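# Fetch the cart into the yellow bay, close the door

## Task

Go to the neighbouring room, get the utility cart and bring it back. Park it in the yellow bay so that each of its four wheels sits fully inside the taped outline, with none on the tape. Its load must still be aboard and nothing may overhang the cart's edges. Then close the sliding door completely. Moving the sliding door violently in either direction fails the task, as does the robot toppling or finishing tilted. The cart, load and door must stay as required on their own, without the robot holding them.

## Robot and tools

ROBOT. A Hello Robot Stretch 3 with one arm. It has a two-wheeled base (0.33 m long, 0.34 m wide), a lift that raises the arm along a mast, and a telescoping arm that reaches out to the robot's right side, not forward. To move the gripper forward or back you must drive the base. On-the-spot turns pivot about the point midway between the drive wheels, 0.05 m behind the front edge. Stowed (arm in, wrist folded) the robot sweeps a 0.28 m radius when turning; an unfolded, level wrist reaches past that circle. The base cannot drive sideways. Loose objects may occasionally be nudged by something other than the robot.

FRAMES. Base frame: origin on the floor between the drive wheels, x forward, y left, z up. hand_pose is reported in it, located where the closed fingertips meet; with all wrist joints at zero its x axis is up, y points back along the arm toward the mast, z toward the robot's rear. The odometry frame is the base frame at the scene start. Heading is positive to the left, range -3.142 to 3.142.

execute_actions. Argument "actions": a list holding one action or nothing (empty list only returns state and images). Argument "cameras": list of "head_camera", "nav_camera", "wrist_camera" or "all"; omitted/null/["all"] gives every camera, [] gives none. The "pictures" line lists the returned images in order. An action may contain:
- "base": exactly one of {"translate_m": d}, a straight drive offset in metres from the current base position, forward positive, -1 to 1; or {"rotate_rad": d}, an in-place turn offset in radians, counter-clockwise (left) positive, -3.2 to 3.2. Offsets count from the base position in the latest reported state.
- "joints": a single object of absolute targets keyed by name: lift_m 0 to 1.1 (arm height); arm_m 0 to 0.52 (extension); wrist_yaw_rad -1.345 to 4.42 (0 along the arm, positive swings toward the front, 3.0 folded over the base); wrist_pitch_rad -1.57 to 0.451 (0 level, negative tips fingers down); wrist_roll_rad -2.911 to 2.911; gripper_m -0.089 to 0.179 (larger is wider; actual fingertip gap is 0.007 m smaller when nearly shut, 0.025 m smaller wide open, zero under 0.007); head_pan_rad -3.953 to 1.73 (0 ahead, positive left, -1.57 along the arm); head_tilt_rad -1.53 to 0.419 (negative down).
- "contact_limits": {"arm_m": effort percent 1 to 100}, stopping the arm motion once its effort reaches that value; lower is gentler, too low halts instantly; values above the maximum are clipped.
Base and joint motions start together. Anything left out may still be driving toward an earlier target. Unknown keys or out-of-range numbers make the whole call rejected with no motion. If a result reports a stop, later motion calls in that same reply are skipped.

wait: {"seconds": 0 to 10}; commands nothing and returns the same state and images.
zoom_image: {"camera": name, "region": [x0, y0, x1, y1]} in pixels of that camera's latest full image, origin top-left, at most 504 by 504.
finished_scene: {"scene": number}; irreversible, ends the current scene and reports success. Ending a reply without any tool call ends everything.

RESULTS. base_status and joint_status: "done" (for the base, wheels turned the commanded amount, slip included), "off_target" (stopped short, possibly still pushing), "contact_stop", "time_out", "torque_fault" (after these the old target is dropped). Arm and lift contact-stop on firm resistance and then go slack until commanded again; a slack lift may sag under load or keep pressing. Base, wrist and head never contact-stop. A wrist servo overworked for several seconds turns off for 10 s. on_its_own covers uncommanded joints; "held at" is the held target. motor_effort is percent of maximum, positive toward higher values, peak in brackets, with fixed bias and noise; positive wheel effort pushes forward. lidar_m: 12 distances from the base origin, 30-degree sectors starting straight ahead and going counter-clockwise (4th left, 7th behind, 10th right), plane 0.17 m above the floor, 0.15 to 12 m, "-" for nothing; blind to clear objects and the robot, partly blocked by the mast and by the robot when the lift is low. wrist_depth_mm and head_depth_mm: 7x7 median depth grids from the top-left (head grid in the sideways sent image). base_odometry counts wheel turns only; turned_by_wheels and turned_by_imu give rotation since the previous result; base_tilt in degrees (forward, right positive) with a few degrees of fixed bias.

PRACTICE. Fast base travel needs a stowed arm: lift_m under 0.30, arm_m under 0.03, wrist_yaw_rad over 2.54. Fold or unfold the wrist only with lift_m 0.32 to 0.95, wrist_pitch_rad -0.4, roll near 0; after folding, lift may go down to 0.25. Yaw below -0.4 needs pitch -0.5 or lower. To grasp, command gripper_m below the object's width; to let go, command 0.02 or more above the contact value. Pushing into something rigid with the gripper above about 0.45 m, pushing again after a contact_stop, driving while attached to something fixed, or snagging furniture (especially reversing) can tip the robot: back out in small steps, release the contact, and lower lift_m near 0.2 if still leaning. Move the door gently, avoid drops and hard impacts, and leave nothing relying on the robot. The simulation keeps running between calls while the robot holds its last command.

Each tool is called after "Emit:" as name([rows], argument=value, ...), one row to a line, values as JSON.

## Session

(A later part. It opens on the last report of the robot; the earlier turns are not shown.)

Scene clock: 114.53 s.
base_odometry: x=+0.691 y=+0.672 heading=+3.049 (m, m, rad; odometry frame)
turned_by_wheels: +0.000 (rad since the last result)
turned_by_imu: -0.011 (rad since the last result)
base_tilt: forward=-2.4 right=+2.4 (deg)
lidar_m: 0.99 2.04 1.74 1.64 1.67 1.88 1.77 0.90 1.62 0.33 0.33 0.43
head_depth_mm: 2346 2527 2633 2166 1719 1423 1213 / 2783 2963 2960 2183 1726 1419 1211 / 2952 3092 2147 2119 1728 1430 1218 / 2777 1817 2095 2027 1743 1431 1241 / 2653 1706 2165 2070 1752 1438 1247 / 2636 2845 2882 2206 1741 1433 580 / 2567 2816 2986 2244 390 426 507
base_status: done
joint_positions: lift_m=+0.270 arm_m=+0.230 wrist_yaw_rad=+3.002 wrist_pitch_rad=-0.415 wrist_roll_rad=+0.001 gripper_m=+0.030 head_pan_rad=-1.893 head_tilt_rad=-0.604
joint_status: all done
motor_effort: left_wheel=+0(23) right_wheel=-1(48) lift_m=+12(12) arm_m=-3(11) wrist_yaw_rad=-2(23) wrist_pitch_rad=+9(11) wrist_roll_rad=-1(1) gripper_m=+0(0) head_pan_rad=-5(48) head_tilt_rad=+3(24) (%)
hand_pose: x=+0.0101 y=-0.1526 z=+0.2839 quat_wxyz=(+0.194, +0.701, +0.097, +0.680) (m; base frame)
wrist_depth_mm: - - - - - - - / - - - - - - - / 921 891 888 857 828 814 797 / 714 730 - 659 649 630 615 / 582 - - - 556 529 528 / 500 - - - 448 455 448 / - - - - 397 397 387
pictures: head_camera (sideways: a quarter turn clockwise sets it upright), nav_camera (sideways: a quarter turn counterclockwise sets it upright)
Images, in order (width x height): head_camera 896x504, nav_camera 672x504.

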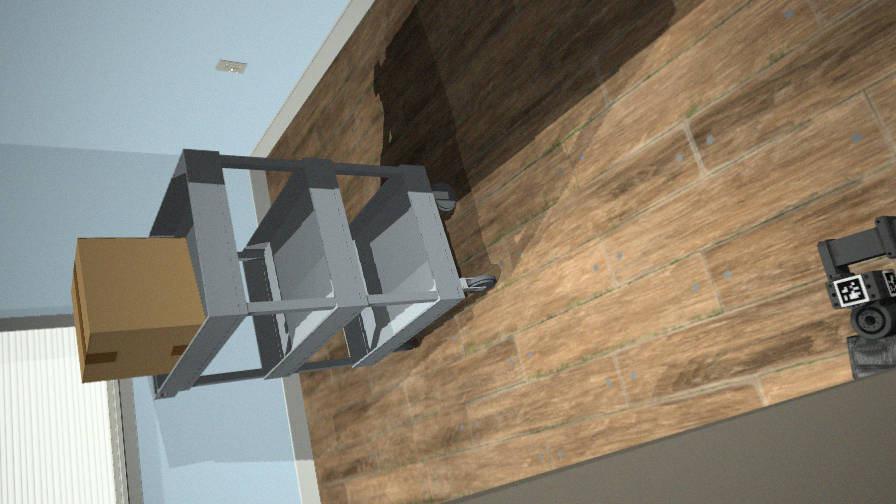

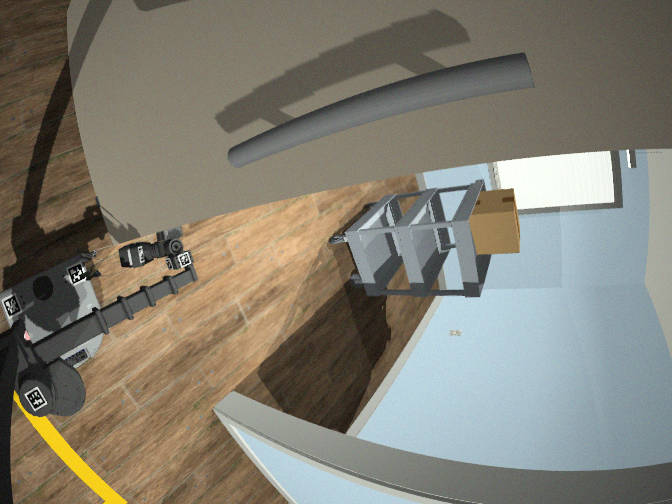

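Emit:
execute_actions([
  {"base":{"translate_m":-0.02},"joints":{"arm_m":0.0,"head_pan_rad":0.0,"head_tilt_rad":-0.7}},
], cameras=[])

Emit:
execute_actions([
  {"base":{"translate_m":-0.34}},
], cameras=[])

Emit:
execute_actions([
  {"base":{"rotate_rad":-1.66}},
])

Scene clock: 145.47 s.
base_odometry: x=+0.711 y=+0.670 heading=+3.049 (m, m, rad; odometry frame)
turned_by_wheels: +0.000 (rad since the last result)
turned_by_imu: +0.001 (rad since the last result)
base_tilt: forward=-2.3 right=+2.4 (deg)
lidar_m: 0.99 2.06 1.75 1.64 1.67 1.85 1.75 0.88 1.62 0.33 0.33 0.43
head_depth_mm: 789 810 837 864 892 918 948 / 1285 1341 1203 1232 1288 1289 1168 / 1712 1923 2144 1923 1603 1349 1166 / 1717 1948 2234 1958 1605 1358 1170 / 1718 1917 2189 1965 1608 1355 1180 / 1708 1922 2184 1990 1607 1368 1180 / 1693 1899 2155 1996 1618 1370 1174
base_status: done
joint_positions: lift_m=+0.270 arm_m=+0.221 wrist_yaw_rad=+2.987 wrist_pitch_rad=-0.415 wrist_roll_rad=+0.001 gripper_m=+0.030 head_pan_rad=-0.007 head_tilt_rad=-0.692
joint_status: arm_m contact_stop (moved -0.009 of -0.230); the others done
joint sent to its limit — the command would take arm_m past its lower limit, so that joint was sent only as far as its limit.
on_its_own: arm_m is slack since a contact_stop, until your next command for it (your +0.000 is given up); wrist_yaw_rad is at rest, and its effort (+17) is outside its rest range (-12 to +12)
motor_effort: left_wheel=+0(4) right_wheel=-1(5) lift_m=+12(12) arm_m=+0(27) wrist_yaw_rad=+17(82) wrist_pitch_rad=+9(10) wrist_roll_rad=-1(1) gripper_m=+0(1) head_pan_rad=+5(49) head_tilt_rad=-5(17) (%)
hand_pose: x=+0.0133 y=-0.1443 z=+0.2838 quat_wxyz=(+0.199, +0.701, +0.092, +0.678) (m; base frame)
wrist_depth_mm: - - - - - - - / - - - - - - - / 908 887 866 856 807 789 770 / 703 751 - 666 647 622 631 / 588 - - - 543 527 524 / 504 - - - 448 457 452 / - - - - 402 395 390
pictures: none
No camera images: the call's "cameras" was empty. Leave "cameras" out to get every camera's image.

not run: a stop came earlier in this reply.

not run: a stop came earlier in this reply.

Emit:
execute_actions([
  {"base":{"translate_m":-0.07},"joints":{"arm_m":0.225}},
], cameras=[])

Emit:
execute_actions([
  {"base":{"translate_m":-0.27},"joints":{"arm_m":0.0}},
], cameras=[])

Emit:
execute_actions([
  {"base":{"rotate_rad":-1.64}},
])

Scene clock: 150.00 s.
base_odometry: x=+0.781 y=+0.663 heading=+3.049 (m, m, rad; odometry frame)
turned_by_wheels: +0.000 (rad since the last result)
turned_by_imu: +0.001 (rad since the last result)
base_tilt: forward=-2.4 right=+2.4 (deg)
lidar_m: 1.01 2.14 1.74 1.63 1.67 1.78 1.68 0.82 1.63 1.56 0.35 0.44
head_depth_mm: 807 831 857 888 912 943 969 / 1305 1368 1213 1259 1311 1289 1164 / 1763 1998 2216 1940 1605 1347 1166 / 1781 2002 2266 1963 1606 1353 1174 / 1776 1993 2240 1984 1621 1359 1176 / 1763 2003 2297 1976 1614 1359 1183 / 1761 1972 2254 1983 1600 1361 1178
base_status: done
joint_positions: lift_m=+0.270 arm_m=+0.225 wrist_yaw_rad=+2.998 wrist_pitch_rad=-0.415 wrist_roll_rad=+0.001 gripper_m=+0.030 head_pan_rad=-0.007 head_tilt_rad=-0.692
joint_status: all done
motor_effort: left_wheel=+0(4) right_wheel=-1(5) lift_m=+12(13) arm_m=+4(4) wrist_yaw_rad=+3(15) wrist_pitch_rad=+10(9) wrist_roll_rad=-1(1) gripper_m=+0(0) head_pan_rad=+4(4) head_tilt_rad=-5(5) (%)
hand_pose: x=+0.0109 y=-0.1472 z=+0.2838 quat_wxyz=(+0.195, +0.701, +0.096, +0.680) (m; base frame)
wrist_depth_mm: - - - - - - - / - - - - - - - / 901 891 861 854 806 791 778 / 698 750 - 665 653 646 630 / 584 - - - 551 534 520 / 507 - - - 450 452 452 / - - - - 398 393 389
pictures: none
No camera images: the call's "cameras" was empty. Leave "cameras" out to get every camera's image.

Scene clock: 153.60 s.
base_odometry: x=+1.049 y=+0.638 heading=+3.049 (m, m, rad; odometry frame)
turned_by_wheels: +0.000 (rad since the last result)
turned_by_imu: +0.001 (rad since the last result)
base_tilt: forward=-2.3 right=+2.3 (deg)
lidar_m: 1.08 2.40 1.71 1.61 1.65 1.49 1.41 0.62 0.61 1.55 3.23 0.51
head_depth_mm: 859 888 910 937 974 1006 1048 / 1187 1236 1289 1349 1405 1321 1170 / 2000 2204 2320 1949 1606 1355 1170 / 2012 2275 2444 1963 1602 1350 1171 / 2030 2267 2436 1981 1601 1354 1173 / 2003 2267 2460 1970 1609 1361 1174 / 1977 2212 2448 1984 1621 1365 1181
base_status: done
joint_positions: lift_m=+0.270 arm_m=+0.002 wrist_yaw_rad=+2.999 wrist_pitch_rad=-0.415 wrist_roll_rad=+0.001 gripper_m=+0.030 head_pan_rad=-0.007 head_tilt_rad=-0.693
joint_status: all done
joint sent to its limit — the command would take arm_m past its lower limit, so that joint was sent only as far as its limit.
motor_effort: left_wheel=+1(6) right_wheel=+0(5) lift_m=+12(12) arm_m=-2(3) wrist_yaw_rad=+2(2) wrist_pitch_rad=+10(10) wrist_roll_rad=-1(1) gripper_m=+1(0) head_pan_rad=+4(6) head_tilt_rad=-5(4) (%)
hand_pose: x=+0.0107 y=+0.0754 z=+0.2837 quat_wxyz=(+0.195, +0.701, +0.096, +0.680) (m; base frame)
wrist_depth_mm: - - - - - - - / - - - - - - - / 929 890 862 839 813 783 778 / 698 692 664 652 646 637 622 / 575 574 - 573 550 540 520 / 492 497 - - 444 456 447 / - - - - 397 394 391
pictures: none
No camera images: the call's "cameras" was empty. Leave "cameras" out to get every camera's image.

Scene clock: 156.00 s.
base_odometry: x=+1.049 y=+0.638 heading=+1.410 (m, m, rad; odometry frame)
turned_by_wheels: -1.640 (rad since the last result)
turned_by_imu: -1.642 (rad since the last result)
base_tilt: forward=-2.4 right=+2.4 (deg)
lidar_m: 1.54 3.18 0.51 0.92 2.39 1.75 1.62 1.63 1.53 1.41 0.68 0.61
head_depth_mm: 2770 3013 2481 1934 1596 1342 1138 / 2781 3108 2424 1946 1598 1349 1166 / 1697 1918 2013 1915 1594 1348 1162 / 1579 1924 1824 1910 1607 1361 1177 / 1711 2916 2370 1974 1612 1362 1176 / 2678 2989 2532 1956 1599 1362 1177 / 2618 2973 2557 1995 1606 1364 1182
base_status: done
joint_positions: lift_m=+0.270 arm_m=+0.002 wrist_yaw_rad=+2.999 wrist_pitch_rad=-0.416 wrist_roll_rad=+0.001 gripper_m=+0.030 head_pan_rad=-0.007 head_tilt_rad=-0.693
joint_status: not commanded
motor_effort: left_wheel=+2(8) right_wheel=-2(6) lift_m=+12(12) arm_m=-2(3) wrist_yaw_rad=+1(2) wrist_pitch_rad=+10(10) wrist_roll_rad=-1(1) gripper_m=+0(0) head_pan_rad=+4(5) head_tilt_rad=-4(4) (%)
hand_pose: x=+0.0107 y=+0.0754 z=+0.2837 quat_wxyz=(+0.195, +0.701, +0.096, +0.680) (m; base frame)
wrist_depth_mm: - - - - 660 495 - / - - - - 690 553 - / 894 863 837 831 736 732 765 / 716 700 675 663 645 598 612 / 580 579 - 558 552 537 517 / 488 501 - - 449 459 440 / - - - - 398 391 392
pictures: head_camera (sideways: a quarter turn clockwise sets it upright), nav_camera (sideways: a quarter turn counterclockwise sets it upright), wrist_camera
Images, in order (width x height): head_camera 896x504, nav_camera 672x504, wrist_camera 644x364.

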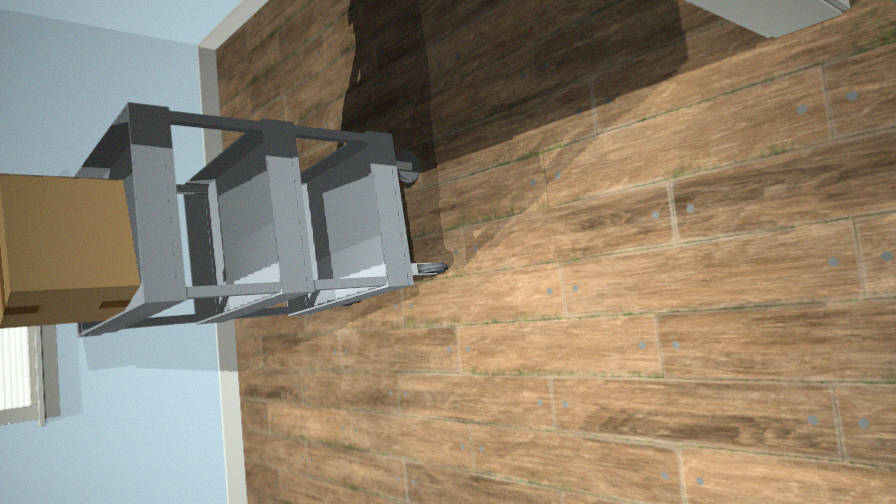

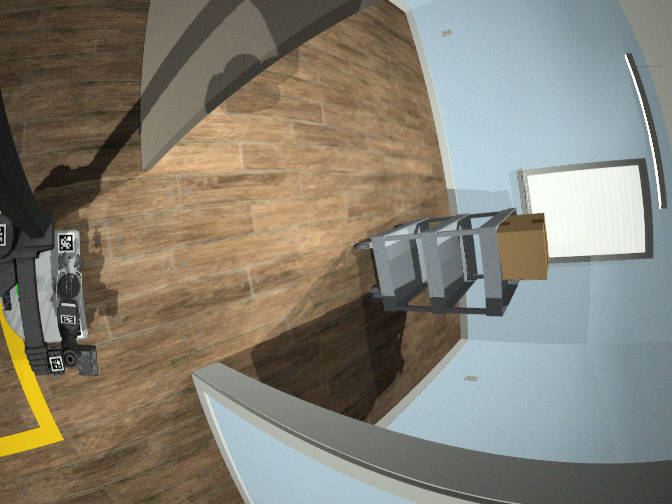

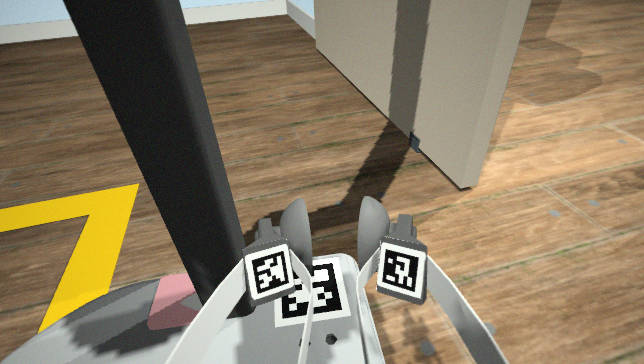

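Emit:
execute_actions([
  {"base":{"translate_m":1.0},"joints":{"head_tilt_rad":-0.9}},
], cameras=[])

Emit:
execute_actions([
  {"joints":{"lift_m":0.40}},
], cameras=[])

Emit:
execute_actions([
  {"joints":{"wrist_yaw_rad":2.2}},
], cameras=[])

Emit:
execute_actions([
  {"joints":{"wrist_yaw_rad":1.9,"wrist_roll_rad":1.57,"wrist_pitch_rad":0.0,"gripper_m":0.14}},
])

Scene clock: 166.30 s.
base_odometry: x=+1.210 y=+1.625 heading=+1.410 (m, m, rad; odometry frame)
turned_by_wheels: +0.000 (rad since the last result)
turned_by_imu: -0.001 (rad since the last result)
base_tilt: forward=-2.4 right=+2.4 (deg)
lidar_m: 0.55 2.18 2.71 2.50 0.79 0.78 2.60 0.55 0.56 1.20 1.29 0.63
head_depth_mm: 2030 824 747 1053 1391 1234 1107 / 942 877 780 1041 1314 1231 1107 / 796 872 718 1038 1313 1240 1112 / 759 844 717 1021 1291 1237 1119 / 727 834 702 1028 1354 1254 1114 / 927 2069 1862 1626 1405 1247 1122 / 1889 2154 1938 1637 1414 1252 1115
base_status: done
joint_positions: lift_m=+0.270 arm_m=+0.002 wrist_yaw_rad=+2.999 wrist_pitch_rad=-0.416 wrist_roll_rad=+0.001 gripper_m=+0.030 head_pan_rad=-0.007 head_tilt_rad=-0.889
joint_status: all done
motor_effort: left_wheel=+2(9) right_wheel=-3(6) lift_m=+12(12) arm_m=-2(3) wrist_yaw_rad=+1(2) wrist_pitch_rad=+10(10) wrist_roll_rad=-1(1) gripper_m=+0(1) head_pan_rad=+4(4) head_tilt_rad=-6(32) (%)
hand_pose: x=+0.0107 y=+0.0754 z=+0.2837 quat_wxyz=(+0.195, +0.701, +0.096, +0.680) (m; base frame)
wrist_depth_mm: 845 - - - - - - / 803 - - - - - - / 783 892 850 846 816 812 783 / 683 692 685 669 646 627 630 / 587 579 - 565 563 522 510 / 493 494 - - 438 456 443 / - - - - 403 397 395
pictures: none
No camera images: the call's "cameras" was empty. Leave "cameras" out to get every camera's image.

Scene clock: 168.30 s.
base_odometry: x=+1.210 y=+1.625 heading=+1.410 (m, m, rad; odometry frame)
turned_by_wheels: +0.000 (rad since the last result)
turned_by_imu: +0.000 (rad since the last result)
base_tilt: forward=-2.4 right=+2.4 (deg)
lidar_m: 0.56 2.19 2.72 2.50 0.79 0.78 2.61 0.56 0.57 1.20 1.28 0.63
head_depth_mm: 2021 822 746 1049 1392 1235 1110 / 941 876 780 1039 1322 1236 1109 / 798 872 717 1040 1313 1226 1112 / 756 842 716 1029 1291 1236 1109 / 726 833 701 1024 1361 1248 1122 / 923 2092 1875 1637 1413 1247 1119 / 1897 2148 1926 1638 1420 1256 1116
base_status: not commanded
joint_positions: lift_m=+0.399 arm_m=+0.002 wrist_yaw_rad=+2.999 wrist_pitch_rad=-0.416 wrist_roll_rad=+0.001 gripper_m=+0.030 head_pan_rad=-0.007 head_tilt_rad=-0.889
joint_status: all done
motor_effort: left_wheel=+2(2) right_wheel=-3(2) lift_m=+30(31) arm_m=-3(3) wrist_yaw_rad=+2(2) wrist_pitch_rad=+10(10) wrist_roll_rad=-1(1) gripper_m=+0(0) head_pan_rad=+4(5) head_tilt_rad=-7(6) (%)
hand_pose: x=+0.0107 y=+0.0753 z=+0.4126 quat_wxyz=(+0.195, +0.701, +0.096, +0.680) (m; base frame)
wrist_depth_mm: 843 - - - - - - / 821 - - - - - - / 805 - - - - - - / 729 922 868 849 845 803 796 / 743 769 - 721 736 707 687 / 628 633 - 601 581 589 585 / 557 547 - 569 525 513 512
pictures: none
No camera images: the call's "cameras" was empty. Leave "cameras" out to get every camera's image.

Scene clock: 169.67 s.
base_odometry: x=+1.210 y=+1.625 heading=+1.410 (m, m, rad; odometry frame)
turned_by_wheels: +0.000 (rad since the last result)
turned_by_imu: +0.000 (rad since the last result)
base_tilt: forward=-2.4 right=+2.4 (deg)
lidar_m: 0.56 2.19 2.72 2.49 0.79 0.78 2.60 0.56 0.56 1.21 1.29 0.63
head_depth_mm: 2026 820 746 1055 1386 1232 1101 / 947 879 779 1040 1321 1234 1110 / 798 871 718 1041 1305 1244 1111 / 755 843 715 1022 1289 1233 1128 / 727 836 699 1028 1358 1245 1111 / 926 2058 1871 1632 1402 1249 1117 / 1893 2164 1924 1634 1423 1248 1117
base_status: not commanded
joint_positions: lift_m=+0.399 arm_m=+0.002 wrist_yaw_rad=+2.202 wrist_pitch_rad=-0.416 wrist_roll_rad=+0.001 gripper_m=+0.030 head_pan_rad=-0.007 head_tilt_rad=-0.889
joint_status: all done
motor_effort: left_wheel=+2(2) right_wheel=-2(4) lift_m=+29(30) arm_m=-2(3) wrist_yaw_rad=-3(6) wrist_pitch_rad=+10(10) wrist_roll_rad=-1(1) gripper_m=+0(0) head_pan_rad=+3(4) head_tilt_rad=-7(6) (%)
hand_pose: x=+0.1601 y=-0.0145 z=+0.4126 quat_wxyz=(+0.444, +0.683, -0.183, +0.551) (m; base frame)
wrist_depth_mm: - - - - - - - / - - - - - 928 907 / - - - - 766 752 721 / 902 895 901 844 611 538 516 / 766 756 749 714 705 681 555 / 630 634 622 611 595 596 583 / 557 550 553 540 535 520 519
pictures: none
No camera images: the call's "cameras" was empty. Leave "cameras" out to get every camera's image.

Scene clock: 171.27 s.
base_odometry: x=+1.210 y=+1.625 heading=+1.410 (m, m, rad; odometry frame)
turned_by_wheels: +0.000 (rad since the last result)
turned_by_imu: +0.000 (rad since the last result)
base_tilt: forward=-2.4 right=+2.3 (deg)
lidar_m: 0.56 2.19 2.71 2.50 0.79 0.78 2.60 0.56 0.56 1.20 1.28 0.63
head_depth_mm: 1996 822 744 1048 1390 1233 1104 / 944 875 780 1038 1323 1237 1120 / 800 873 719 1041 1307 1234 1099 / 757 844 716 1025 1286 1247 1108 / 726 834 702 1022 1365 1248 1121 / 926 2051 1871 1621 1404 1243 1111 / 1901 2145 1930 1628 1412 1246 1121
base_status: not commanded
joint_positions: lift_m=+0.399 arm_m=+0.002 wrist_yaw_rad=+1.902 wrist_pitch_rad=-0.023 wrist_roll_rad=+1.568 gripper_m=+0.140 head_pan_rad=-0.007 head_tilt_rad=-0.889
joint_status: all done
motor_effort: left_wheel=+2(2) right_wheel=-3(2) lift_m=+30(30) arm_m=-2(2) wrist_yaw_rad=-3(3) wrist_pitch_rad=+14(13) wrist_roll_rad=+0(0) gripper_m=+2(94) head_pan_rad=+4(5) head_tilt_rad=-6(6) (%)
hand_pose: x=+0.2204 y=-0.0639 z=+0.5080 quat_wxyz=(+0.010, +0.814, -0.581, -0.006) (m; base frame)
wrist_depth_mm: - 476 994 465 - 619 510 / - 496 962 488 - 620 538 / - 509 969 508 - 505 563 / - 526 - 530 - 541 525 / - - - - - 854 603 / - - - - - - 583 / - - - - - 916 648
pictures: head_camera (sideways: a quarter turn clockwise sets it upright), nav_camera (sideways: a quarter turn counterclockwise sets it upright), wrist_camera
Images, in order (width x height): head_camera 896x504, nav_camera 672x504, wrist_camera 644x364.

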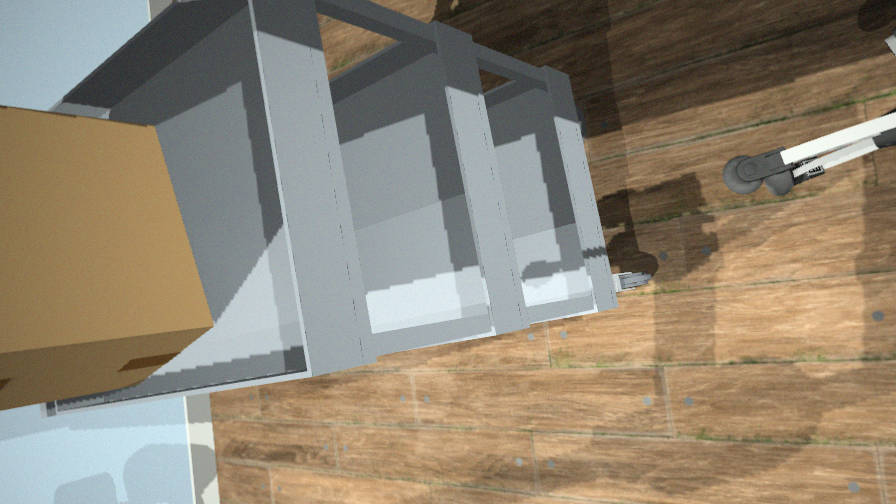

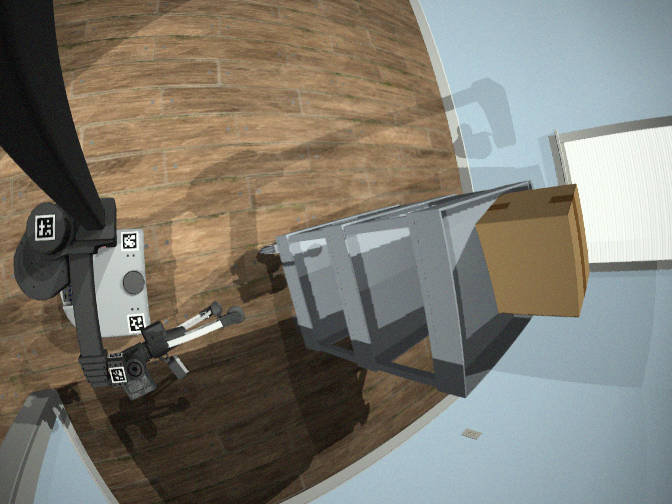

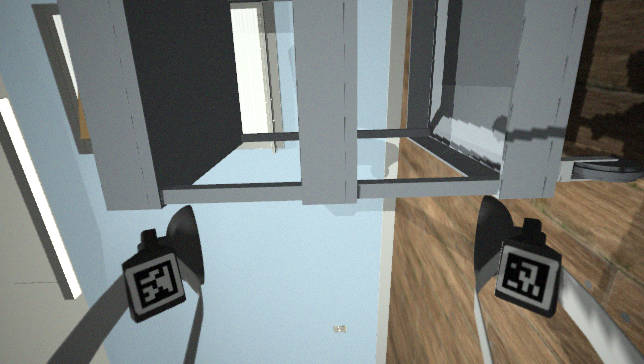

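Emit:
execute_actions([
  {"base":{"translate_m":0.31}},
], cameras=["head_camera","wrist_camera"])

Scene clock: 180.23 s.
base_odometry: x=+1.260 y=+1.931 heading=+1.410 (m, m, rad; odometry frame)
turned_by_wheels: +0.000 (rad since the last result)
turned_by_imu: +0.000 (rad since the last result)
base_tilt: forward=-2.4 right=+2.4 (deg)
lidar_m: 0.25 0.25 2.34 2.54 1.27 1.02 2.91 0.81 0.97 1.23 1.25 0.29
head_depth_mm: 1730 1910 700 610 562 1000 1101 / 540 625 705 612 553 993 1123 / 521 586 687 612 555 813 1088 / 503 551 660 617 546 809 1082 / 489 522 617 618 537 786 1105 / 492 526 695 619 529 1205 1120 / 593 1828 1879 1599 1416 1247 1116
base_status: done
joint_positions: lift_m=+0.399 arm_m=+0.002 wrist_yaw_rad=+1.902 wrist_pitch_rad=-0.022 wrist_roll_rad=+1.569 gripper_m=+0.140 head_pan_rad=-0.007 head_tilt_rad=-0.889
joint_status: not commanded
motor_effort: left_wheel=+2(5) right_wheel=-4(4) lift_m=+30(29) arm_m=-2(2) wrist_yaw_rad=-2(2) wrist_pitch_rad=+13(14) wrist_roll_rad=+0(0) gripper_m=+0(1) head_pan_rad=+3(3) head_tilt_rad=-6(6) (%)
hand_pose: x=+0.2204 y=-0.0639 z=+0.5082 quat_wxyz=(+0.010, +0.814, -0.581, -0.005) (m; base frame)
wrist_depth_mm: 339 483 - 186 188 617 419 / 335 476 - 193 752 629 419 / 333 472 - 202 797 637 423 / 331 471 804 214 823 642 421 / 330 436 - 223 - 597 428 / 325 - - 234 - - 391 / 308 - - 249 - 829 342
pictures: head_camera (sideways: a quarter turn clockwise sets it upright), wrist_camera
Images, in order (width x height): head_camera 896x504, wrist_camera 644x364.

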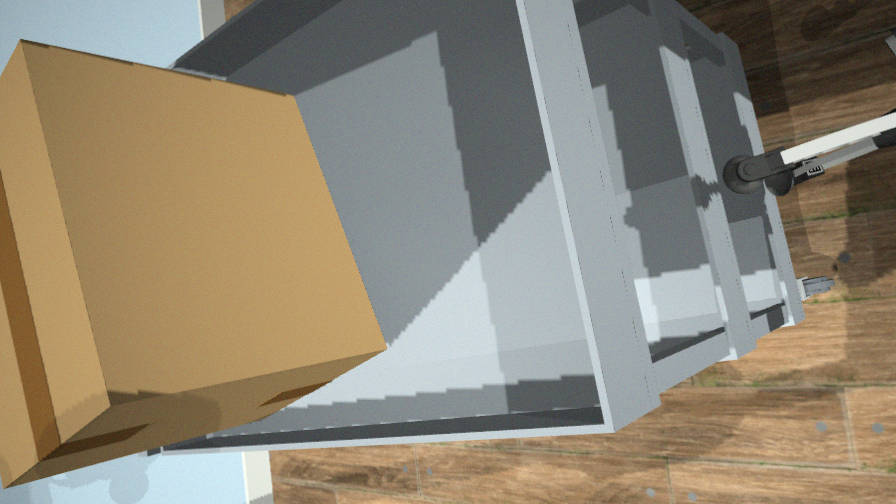

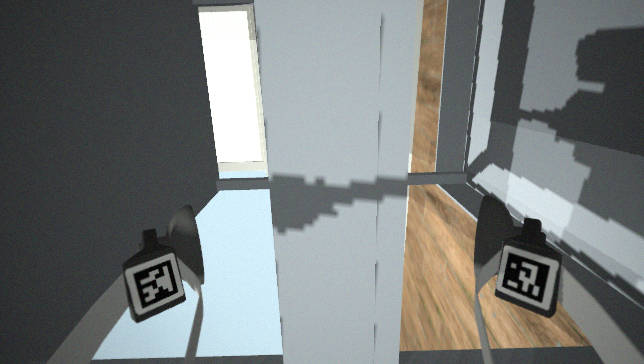

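Emit:
execute_actions([
  {"base":{"translate_m":0.085}},
], cameras=[])

Emit:
execute_actions([
  {"joints":{"gripper_m":0.05}},
], cameras=["head_camera","wrist_camera"])

Scene clock: 184.10 s.
base_odometry: x=+1.273 y=+2.015 heading=+1.410 (m, m, rad; odometry frame)
turned_by_wheels: +0.000 (rad since the last result)
turned_by_imu: +0.000 (rad since the last result)
base_tilt: forward=-2.4 right=+2.4 (deg)
lidar_m: 0.17 0.17 2.24 2.55 1.42 1.10 2.99 0.88 1.07 1.22 0.32 0.19
head_depth_mm: 1575 1868 685 610 532 733 1085 / 480 523 645 613 531 496 1059 / 482 490 595 613 534 489 1064 / 486 460 550 615 537 489 981 / 489 435 514 592 537 482 738 / 491 423 523 609 539 475 1100 / 516 702 1801 1568 1367 1209 1116
base_status: done
joint_positions: lift_m=+0.399 arm_m=+0.002 wrist_yaw_rad=+1.902 wrist_pitch_rad=-0.022 wrist_roll_rad=+1.569 gripper_m=+0.140 head_pan_rad=-0.007 head_tilt_rad=-0.889
joint_status: not commanded
motor_effort: left_wheel=+2(6) right_wheel=-2(4) lift_m=+30(30) arm_m=-2(2) wrist_yaw_rad=-2(2) wrist_pitch_rad=+13(13) wrist_roll_rad=+0(0) gripper_m=+1(1) head_pan_rad=+4(4) head_tilt_rad=-6(6) (%)
hand_pose: x=+0.2204 y=-0.0639 z=+0.5082 quat_wxyz=(+0.010, +0.814, -0.581, -0.005) (m; base frame)
wrist_depth_mm: 339 475 111 110 110 556 414 / 337 478 117 115 115 580 420 / 333 470 122 120 120 581 422 / 328 476 653 126 126 636 425 / 327 436 432 133 133 603 426 / 326 - - 140 140 - 409 / 311 - - 147 148 902 655
pictures: none
No camera images: the call's "cameras" was empty. Leave "cameras" out to get every camera's image.

Scene clock: 185.50 s.
base_odometry: x=+1.273 y=+2.015 heading=+1.410 (m, m, rad; odometry frame)
turned_by_wheels: +0.000 (rad since the last result)
turned_by_imu: +0.000 (rad since the last result)
base_tilt: forward=-2.4 right=+2.4 (deg)
lidar_m: 0.17 0.17 2.24 2.55 1.41 1.10 2.99 0.88 1.07 1.22 0.32 0.19
head_depth_mm: 1586 1874 686 611 530 734 1089 / 481 522 644 611 532 496 1062 / 482 490 594 614 533 487 1023 / 486 461 552 617 535 489 980 / 487 434 515 593 536 481 738 / 493 422 522 607 537 476 1097 / 515 700 1786 1559 1366 1211 1126
base_status: not commanded
joint_positions: lift_m=+0.399 arm_m=+0.002 wrist_yaw_rad=+1.902 wrist_pitch_rad=-0.039 wrist_roll_rad=+1.569 gripper_m=+0.051 head_pan_rad=-0.007 head_tilt_rad=-0.889
joint_status: all done
motor_effort: left_wheel=+2(2) right_wheel=-4(4) lift_m=+30(29) arm_m=-2(3) wrist_yaw_rad=-2(2) wrist_pitch_rad=+24(29) wrist_roll_rad=+0(0) gripper_m=-29(100) head_pan_rad=+4(4) head_tilt_rad=-7(6) (%)
hand_pose: x=+0.2199 y=-0.0641 z=+0.5038 quat_wxyz=(+0.017, +0.814, -0.581, -0.010) (m; base frame)
wrist_depth_mm: 347 510 110 111 111 561 403 / 350 506 116 115 116 605 405 / 346 491 121 121 121 607 409 / 345 488 128 127 128 613 417 / 338 486 133 132 134 545 415 / 338 446 141 140 142 - 403 / 335 - - 148 151 881 366
pictures: head_camera (sideways: a quarter turn clockwise sets it upright), wrist_camera
Images, in order (width x height): head_camera 896x504, wrist_camera 644x364.

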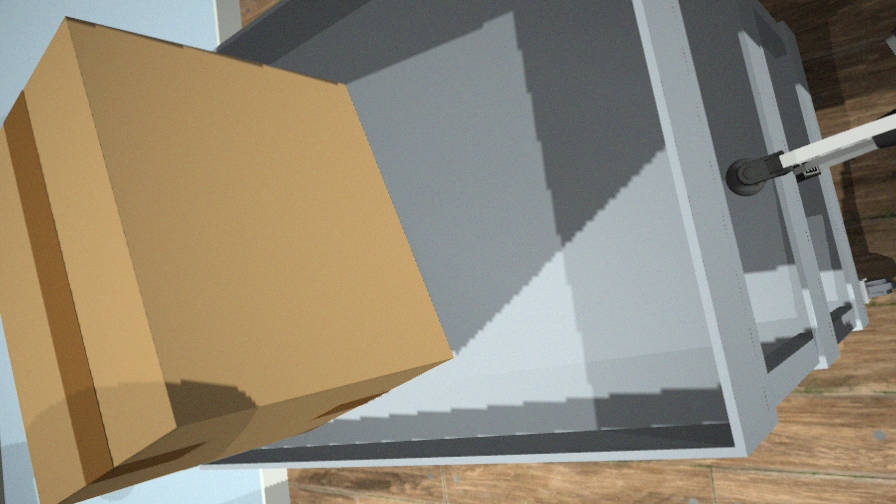

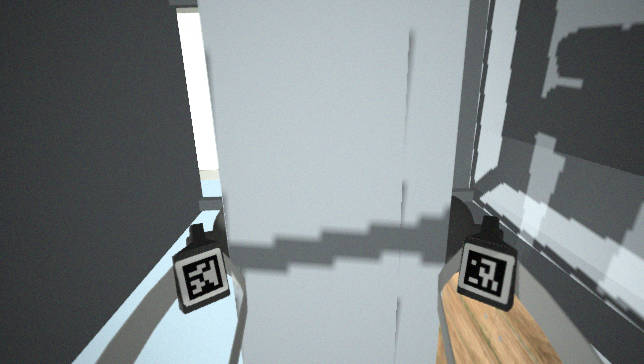

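Emit:
execute_actions([
  {"base":{"rotate_rad":-0.08}},
], cameras=[])

Emit:
execute_actions([
  {"base":{"translate_m":-0.3}},
], cameras=["nav_camera","wrist_camera"])

Scene clock: 190.37 s.
base_odometry: x=+1.273 y=+2.015 heading=+1.330 (m, m, rad; odometry frame)
turned_by_wheels: -0.080 (rad since the last result)
turned_by_imu: -0.079 (rad since the last result)
base_tilt: forward=-2.3 right=+2.4 (deg)
lidar_m: 0.17 0.17 2.14 2.55 1.58 1.10 2.98 0.89 1.02 1.22 0.36 0.20
head_depth_mm: 1750 2053 675 610 531 775 1104 / 501 576 685 613 532 693 1091 / 483 515 626 614 533 488 1063 / 486 477 572 616 536 481 982 / 488 444 525 602 537 474 737 / 491 423 486 593 538 476 1073 / 496 412 624 608 530 484 1108
base_status: done
joint_positions: lift_m=+0.399 arm_m=+0.002 wrist_yaw_rad=+1.924 wrist_pitch_rad=-0.045 wrist_roll_rad=+1.573 gripper_m=+0.058 head_pan_rad=-0.007 head_tilt_rad=-0.889
joint_status: not commanded
on_its_own: gripper_m is held at +0.057, not at your +0.050, by its stall guard, which is not easing now; wrist_yaw_rad is at rest, and its effort (-31) is outside its rest range (-12 to +12)
motor_effort: left_wheel=+4(7) right_wheel=-10(16) lift_m=+30(30) arm_m=+2(2) wrist_yaw_rad=-31(35) wrist_pitch_rad=+27(28) wrist_roll_rad=-1(1) gripper_m=-26(25) head_pan_rad=+5(4) head_tilt_rad=-6(6) (%)
hand_pose: x=+0.2178 y=-0.0586 z=+0.5022 quat_wxyz=(+0.018, +0.820, -0.572, -0.014) (m; base frame)
wrist_depth_mm: 348 517 121 121 122 595 403 / 340 515 125 125 126 589 404 / 348 498 129 130 131 610 411 / 342 499 135 134 136 610 410 / 342 493 140 139 140 567 415 / 342 451 146 145 147 - 411 / 338 - - 151 154 884 369
pictures: none
No camera images: the call's "cameras" was empty. Leave "cameras" out to get every camera's image.

Scene clock: 194.47 s.
base_odometry: x=+1.202 y=+1.724 heading=+1.331 (m, m, rad; odometry frame)
turned_by_wheels: +0.000 (rad since the last result)
turned_by_imu: +0.001 (rad since the last result)
base_tilt: forward=-2.3 right=+2.4 (deg)
lidar_m: 0.20 0.21 2.46 2.48 1.04 0.84 2.70 0.64 0.65 1.23 0.29 0.21
head_depth_mm: 477 509 626 609 530 678 1053 / 479 492 600 612 532 743 1003 / 483 475 575 613 533 620 1064 / 485 460 552 613 537 750 1061 / 506 509 677 619 536 588 1080 / 1823 2132 1870 1538 529 1184 1115 / 1792 2079 1924 1627 1408 1257 1117
base_status: done
joint_positions: lift_m=+0.399 arm_m=+0.002 wrist_yaw_rad=+1.827 wrist_pitch_rad=-0.045 wrist_roll_rad=+1.574 gripper_m=+0.058 head_pan_rad=-0.007 head_tilt_rad=-0.889
joint_status: not commanded
on_its_own: wrist_yaw_rad is held at +1.844, not at your +1.900, by its stall guard, which is not easing now; gripper_m is held at +0.057, not at your +0.050, by its stall guard, which is not easing now; wrist_yaw_rad is at rest, and its effort (+22) is outside its rest range (-12 to +12)
motor_effort: left_wheel=+0(3) right_wheel=-8(23) lift_m=+30(29) arm_m=+1(1) wrist_yaw_rad=+22(52) wrist_pitch_rad=+27(28) wrist_roll_rad=-2(3) gripper_m=-25(25) head_pan_rad=+5(5) head_tilt_rad=-6(6) (%)
hand_pose: x=+0.2252 y=-0.0823 z=+0.5022 quat_wxyz=(+0.018, +0.791, -0.611, -0.015) (m; base frame)
wrist_depth_mm: 347 512 104 105 106 554 395 / 340 509 111 112 113 599 402 / 348 504 119 119 121 610 404 / 346 497 129 128 129 596 411 / 341 490 138 137 138 516 413 / 339 - 150 149 151 813 384 / 337 - - 162 166 854 346
pictures: nav_camera (sideways: a quarter turn counterclockwise sets it upright), wrist_camera
Images, in order (width x height): nav_camera 672x504, wrist_camera 644x364.

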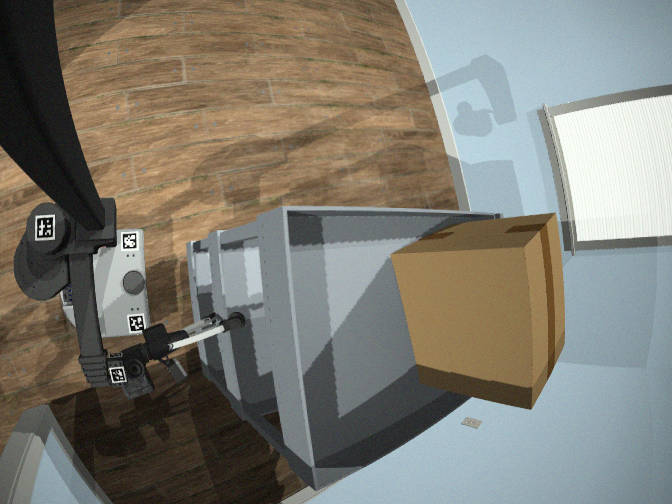

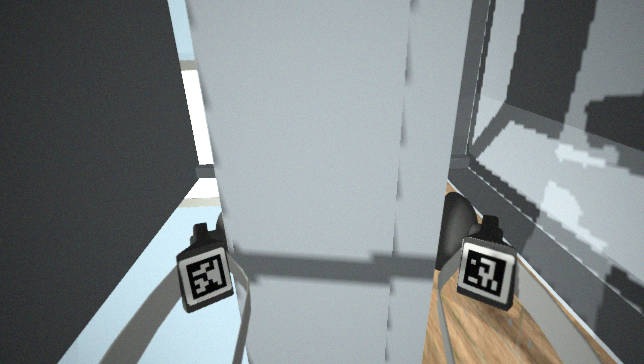

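Emit:
execute_actions([
  {"joints":{"gripper_m":0.046}},
], cameras=[])

Emit:
execute_actions([
  {"base":{"translate_m":-0.3},"joints":{"wrist_yaw_rad":2.0}},
], cameras=["nav_camera","wrist_camera"])

Scene clock: 200.60 s.
base_odometry: x=+1.202 y=+1.724 heading=+1.331 (m, m, rad; odometry frame)
turned_by_wheels: +0.000 (rad since the last result)
turned_by_imu: +0.000 (rad since the last result)
base_tilt: forward=-2.3 right=+2.4 (deg)
lidar_m: 0.20 0.21 2.47 2.48 1.04 0.84 2.70 0.64 0.65 1.23 0.29 0.21
head_depth_mm: 478 509 625 609 530 678 1056 / 480 492 597 612 532 743 1009 / 482 475 575 614 533 622 1064 / 485 460 552 615 534 746 1061 / 506 508 677 616 537 588 1085 / 1816 2112 1866 1521 527 1187 1116 / 1785 2076 1922 1646 1421 1252 1124
base_status: not commanded
joint_positions: lift_m=+0.399 arm_m=+0.002 wrist_yaw_rad=+1.827 wrist_pitch_rad=-0.045 wrist_roll_rad=+1.574 gripper_m=+0.047 head_pan_rad=-0.007 head_tilt_rad=-0.889
joint_status: all done
on_its_own: wrist_yaw_rad is held at +1.844, not at your +1.900, by its stall guard, which is not easing now; wrist_yaw_rad is at rest, and its effort (+22) is outside its rest range (-12 to +12)
motor_effort: left_wheel=+0(0) right_wheel=-8(8) lift_m=+30(30) arm_m=+0(1) wrist_yaw_rad=+22(22) wrist_pitch_rad=+28(27) wrist_roll_rad=-2(2) gripper_m=-31(81) head_pan_rad=+4(4) head_tilt_rad=-6(6) (%)
hand_pose: x=+0.2252 y=-0.0823 z=+0.5022 quat_wxyz=(+0.018, +0.791, -0.611, -0.015) (m; base frame)
wrist_depth_mm: 344 509 105 106 106 567 402 / 342 508 112 112 113 591 407 / 344 498 120 119 120 598 406 / 342 507 128 128 129 603 413 / 340 488 137 137 139 507 414 / 341 - 150 149 151 823 388 / 337 - - 162 167 891 346
pictures: none
No camera images: the call's "cameras" was empty. Leave "cameras" out to get every camera's image.

Scene clock: 204.67 s.
base_odometry: x=+1.131 y=+1.433 heading=+1.331 (m, m, rad; odometry frame)
turned_by_wheels: +0.000 (rad since the last result)
turned_by_imu: +0.001 (rad since the last result)
base_tilt: forward=-2.3 right=+2.3 (deg)
lidar_m: 0.20 0.25 2.73 2.42 0.63 0.59 2.41 2.42 0.48 0.59 0.21 0.20
head_depth_mm: 477 451 536 599 529 469 707 / 479 459 549 612 531 478 730 / 2118 492 578 616 534 478 1060 / 2196 2324 690 616 535 757 1076 / 2118 2299 1920 591 537 787 1114 / 2091 2295 1925 1634 526 1246 1117 / 2058 2267 1914 1638 1415 1258 1124
base_status: done
joint_positions: lift_m=+0.399 arm_m=+0.002 wrist_yaw_rad=+1.979 wrist_pitch_rad=-0.040 wrist_roll_rad=+1.572 gripper_m=+0.061 head_pan_rad=-0.007 head_tilt_rad=-0.889
joint_status: wrist_yaw_rad off_target (ended at +1.979, target +2.000)
on_its_own: gripper_m is held at +0.059, not at your +0.046, by its stall guard, which is not easing now; wrist_yaw_rad is at rest, and its effort (+27) is outside its rest range (-12 to +12)
motor_effort: left_wheel=+0(10) right_wheel=-6(20) lift_m=+30(30) arm_m=+1(0) wrist_yaw_rad=+27(100) wrist_pitch_rad=+24(27) wrist_roll_rad=-1(3) gripper_m=-25(31) head_pan_rad=+3(5) head_tilt_rad=-6(6) (%)
hand_pose: x=+0.2127 y=-0.0454 z=+0.5036 quat_wxyz=(+0.017, +0.836, -0.549, -0.011) (m; base frame)
wrist_depth_mm: 316 48 48 49 49 50 50 / 343 56 56 57 58 58 63 / 345 69 67 68 70 71 393 / 340 - 84 86 88 99 396 / 339 - 112 115 118 758 368 / 320 - 190 174 202 310 312 / - - - - - 904 572
pictures: nav_camera (sideways: a quarter turn counterclockwise sets it upright), wrist_camera
Images, in order (width x height): nav_camera 672x504, wrist_camera 644x364.

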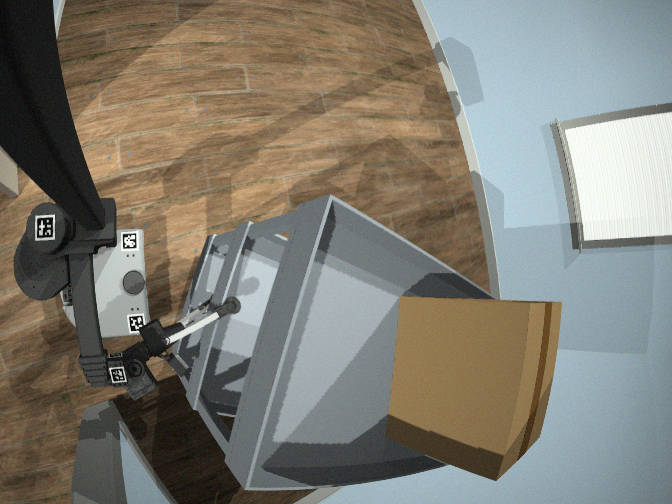

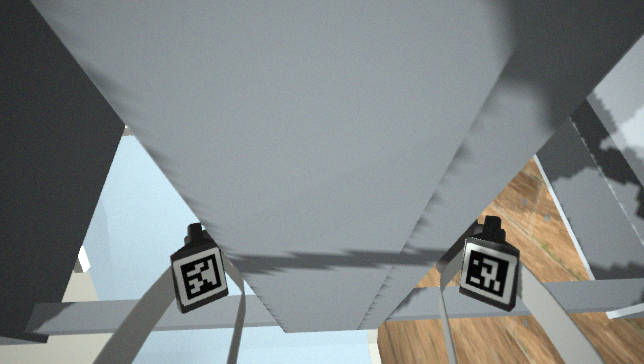

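Emit:
execute_actions([
  {"joints":{"gripper_m":0.052,"wrist_yaw_rad":1.97}},
], cameras=[])

Emit:
execute_actions([
  {"base":{"translate_m":-0.15},"joints":{"head_pan_rad":-0.5,"head_tilt_rad":-1.1}},
])

Scene clock: 220.93 s.
base_odometry: x=+1.131 y=+1.433 heading=+1.331 (m, m, rad; odometry frame)
turned_by_wheels: +0.000 (rad since the last result)
turned_by_imu: +0.000 (rad since the last result)
base_tilt: forward=-2.4 right=+2.4 (deg)
lidar_m: 0.20 0.25 2.72 2.42 0.63 0.59 2.41 2.42 0.48 0.59 0.21 0.20
head_depth_mm: 477 451 536 602 531 469 709 / 479 460 550 612 531 479 734 / 2135 493 583 614 534 487 1062 / 2196 2330 689 616 536 761 1079 / 2130 2330 1911 592 536 787 1111 / 2098 2278 1919 1621 522 1236 1116 / 2058 2274 1899 1625 1418 1249 1120
base_status: not commanded
joint_positions: lift_m=+0.399 arm_m=+0.002 wrist_yaw_rad=+1.973 wrist_pitch_rad=-0.039 wrist_roll_rad=+1.572 gripper_m=+0.053 head_pan_rad=-0.007 head_tilt_rad=-0.889
joint_status: all done
motor_effort: left_wheel=+1(1) right_wheel=-6(6) lift_m=+30(30) arm_m=+1(1) wrist_yaw_rad=-3(25) wrist_pitch_rad=+24(24) wrist_roll_rad=-1(1) gripper_m=-30(69) head_pan_rad=+4(5) head_tilt_rad=-6(6) (%)
hand_pose: x=+0.2134 y=-0.0470 z=+0.5037 quat_wxyz=(+0.017, +0.834, -0.552, -0.011) (m; base frame)
wrist_depth_mm: 325 48 48 49 50 50 51 / 349 56 56 57 58 59 64 / 343 72 68 69 70 71 387 / 341 - 84 86 88 99 392 / 338 - 112 115 118 759 371 / 317 - 187 174 198 308 312 / - - - - - 850 575
pictures: none
No camera images: the call's "cameras" was empty. Leave "cameras" out to get every camera's image.

Scene clock: 224.20 s.
base_odometry: x=+1.095 y=+1.287 heading=+1.331 (m, m, rad; odometry frame)
turned_by_wheels: +0.000 (rad since the last result)
turned_by_imu: +0.001 (rad since the last result)
base_tilt: forward=-2.3 right=+2.4 (deg)
lidar_m: 0.22 0.29 2.70 2.39 0.48 0.47 2.27 2.26 0.48 0.45 0.23 0.22
head_depth_mm: 720 632 586 529 828 1191 - / 527 637 590 530 822 1195 - / 508 623 589 533 813 1180 - / 491 599 593 535 820 1173 - / 474 574 595 537 818 1173 1123 / 460 551 596 539 809 1195 1101 / 459 646 593 540 1258 1195 1103
base_status: done
joint_positions: lift_m=+0.399 arm_m=+0.002 wrist_yaw_rad=+1.828 wrist_pitch_rad=-0.039 wrist_roll_rad=+1.574 gripper_m=+0.060 head_pan_rad=-0.493 head_tilt_rad=-1.087
joint_status: all done
on_its_own: wrist_yaw_rad is held at +1.823, not at your +1.970, by its stall guard, which is not easing now; gripper_m is held at +0.059, not at your +0.052, by its stall guard, which is not easing now
motor_effort: left_wheel=+2(6) right_wheel=-4(16) lift_m=+30(29) arm_m=-1(2) wrist_yaw_rad=-6(100) wrist_pitch_rad=+24(24) wrist_roll_rad=-2(4) gripper_m=-26(29) head_pan_rad=-4(41) head_tilt_rad=-8(29) (%)
hand_pose: x=+0.2253 y=-0.0820 z=+0.5038 quat_wxyz=(+0.015, +0.792, -0.610, -0.013) (m; base frame)
wrist_depth_mm: 350 61 61 62 63 63 373 / 348 73 70 71 71 72 407 / 346 427 81 82 83 88 406 / 341 - 96 98 100 456 405 / 340 - 120 122 124 780 379 / 339 - 168 161 170 837 347 / 293 295 294 236 294 297 298
pictures: head_camera (sideways: a quarter turn clockwise sets it upright), nav_camera (sideways: a quarter turn counterclockwise sets it upright), wrist_camera
Images, in order (width x height): head_camera 896x504, nav_camera 672x504, wrist_camera 644x364.

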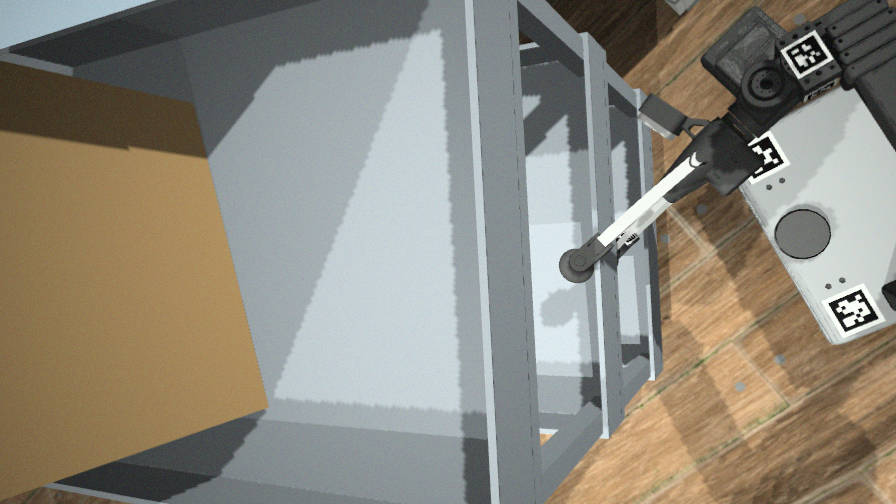

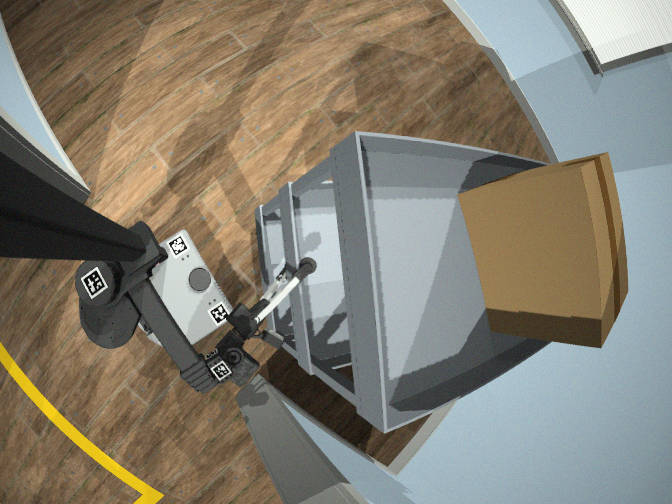

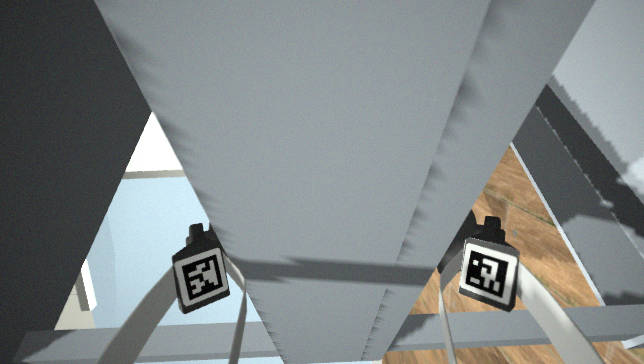

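Emit:
execute_actions([
  {"joints":{"gripper_m":0.14,"wrist_yaw_rad":1.83}},
], cameras=[])

Emit:
execute_actions([
  {"base":{"translate_m":-0.07},"joints":{"head_pan_rad":0.0,"head_tilt_rad":-1.0}},
], cameras=["wrist_camera","nav_camera"])

Scene clock: 271.40 s.
base_odometry: x=+1.095 y=+1.287 heading=+1.331 (m, m, rad; odometry frame)
turned_by_wheels: +0.000 (rad since the last result)
turned_by_imu: +0.000 (rad since the last result)
base_tilt: forward=-2.4 right=+2.4 (deg)
lidar_m: 0.22 0.29 2.69 2.39 0.48 0.47 2.27 2.27 0.48 0.44 0.23 0.22
head_depth_mm: 721 634 584 528 831 1194 - / 528 637 588 531 822 1199 - / 508 623 590 533 812 1170 - / 491 598 593 535 812 1176 - / 475 574 595 536 816 1178 1124 / 459 550 597 539 812 1199 1103 / 458 648 593 541 1248 1197 1109
base_status: not commanded
joint_positions: lift_m=+0.399 arm_m=+0.002 wrist_yaw_rad=+1.828 wrist_pitch_rad=-0.023 wrist_roll_rad=+1.574 gripper_m=+0.140 head_pan_rad=-0.493 head_tilt_rad=-1.087
joint_status: all done
motor_effort: left_wheel=+2(3) right_wheel=-3(7) lift_m=+29(30) arm_m=-1(2) wrist_yaw_rad=+3(5) wrist_pitch_rad=+14(25) wrist_roll_rad=-2(2) gripper_m=+0(97) head_pan_rad=-5(4) head_tilt_rad=-8(8) (%)
hand_pose: x=+0.2258 y=-0.0819 z=+0.5080 quat_wxyz=(+0.008, +0.792, -0.611, -0.008) (m; base frame)
wrist_depth_mm: 338 62 61 61 62 62 66 / 333 401 69 70 70 71 392 / 335 447 81 81 82 83 420 / 335 - 96 97 98 434 408 / 328 - 125 120 122 750 377 / 327 - - 158 171 - 348 / 296 293 297 234 289 294 295
pictures: none
No camera images: the call's "cameras" was empty. Leave "cameras" out to get every camera's image.

Scene clock: 273.23 s.
base_odometry: x=+1.078 y=+1.219 heading=+1.331 (m, m, rad; odometry frame)
turned_by_wheels: +0.000 (rad since the last result)
turned_by_imu: +0.000 (rad since the last result)
base_tilt: forward=-2.4 right=+2.4 (deg)
lidar_m: 0.29 0.37 2.68 2.37 0.42 2.48 2.19 2.20 1.57 0.45 0.30 0.28
head_depth_mm: 489 580 636 559 797 861 1077 / 501 593 636 561 814 1078 - / 2311 708 640 562 841 1159 1116 / 2324 1913 630 574 864 1187 1124 / 2319 1971 607 598 1300 1205 1118 / 2280 1964 1696 1503 1331 1209 1105 / 2251 1981 1700 1503 1343 1221 1105
base_status: done
joint_positions: lift_m=+0.399 arm_m=+0.002 wrist_yaw_rad=+1.828 wrist_pitch_rad=-0.022 wrist_roll_rad=+1.574 gripper_m=+0.140 head_pan_rad=-0.007 head_tilt_rad=-1.001
joint_status: all done
motor_effort: left_wheel=+2(3) right_wheel=-3(6) lift_m=+30(29) arm_m=-1(1) wrist_yaw_rad=+3(2) wrist_pitch_rad=+13(14) wrist_roll_rad=-2(2) gripper_m=+1(0) head_pan_rad=+5(40) head_tilt_rad=+1(13) (%)
hand_pose: x=+0.2259 y=-0.0819 z=+0.5082 quat_wxyz=(+0.008, +0.792, -0.611, -0.008) (m; base frame)
wrist_depth_mm: 337 485 130 125 125 617 415 / 336 475 - 141 143 576 415 / 334 476 - 165 171 549 425 / 329 470 - 196 - 937 428 / 325 - - 243 - 852 398 / 334 - 360 324 358 929 361 / - - - - - 918 660
pictures: nav_camera (sideways: a quarter turn counterclockwise sets it upright), wrist_camera
Images, in order (width x height): nav_camera 672x504, wrist_camera 644x364.

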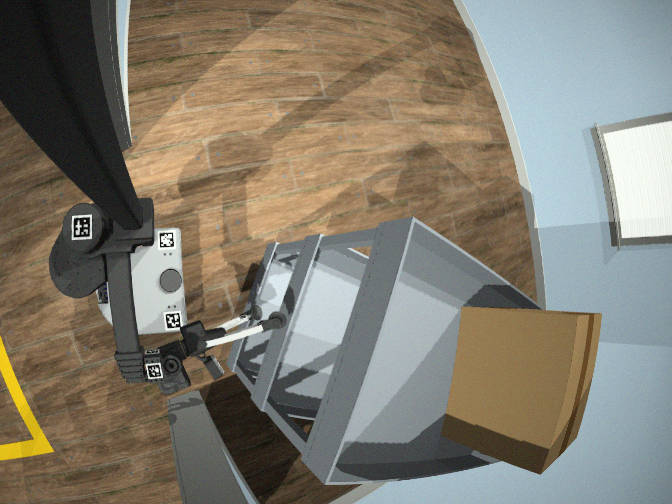

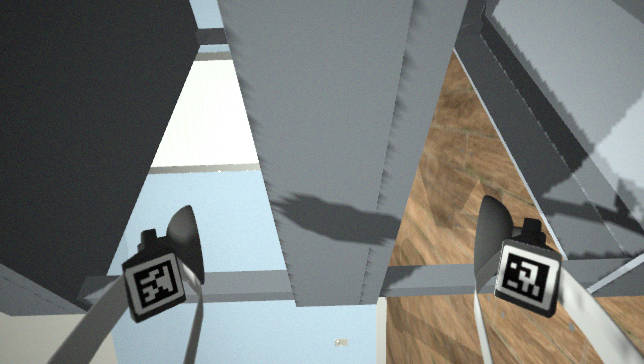

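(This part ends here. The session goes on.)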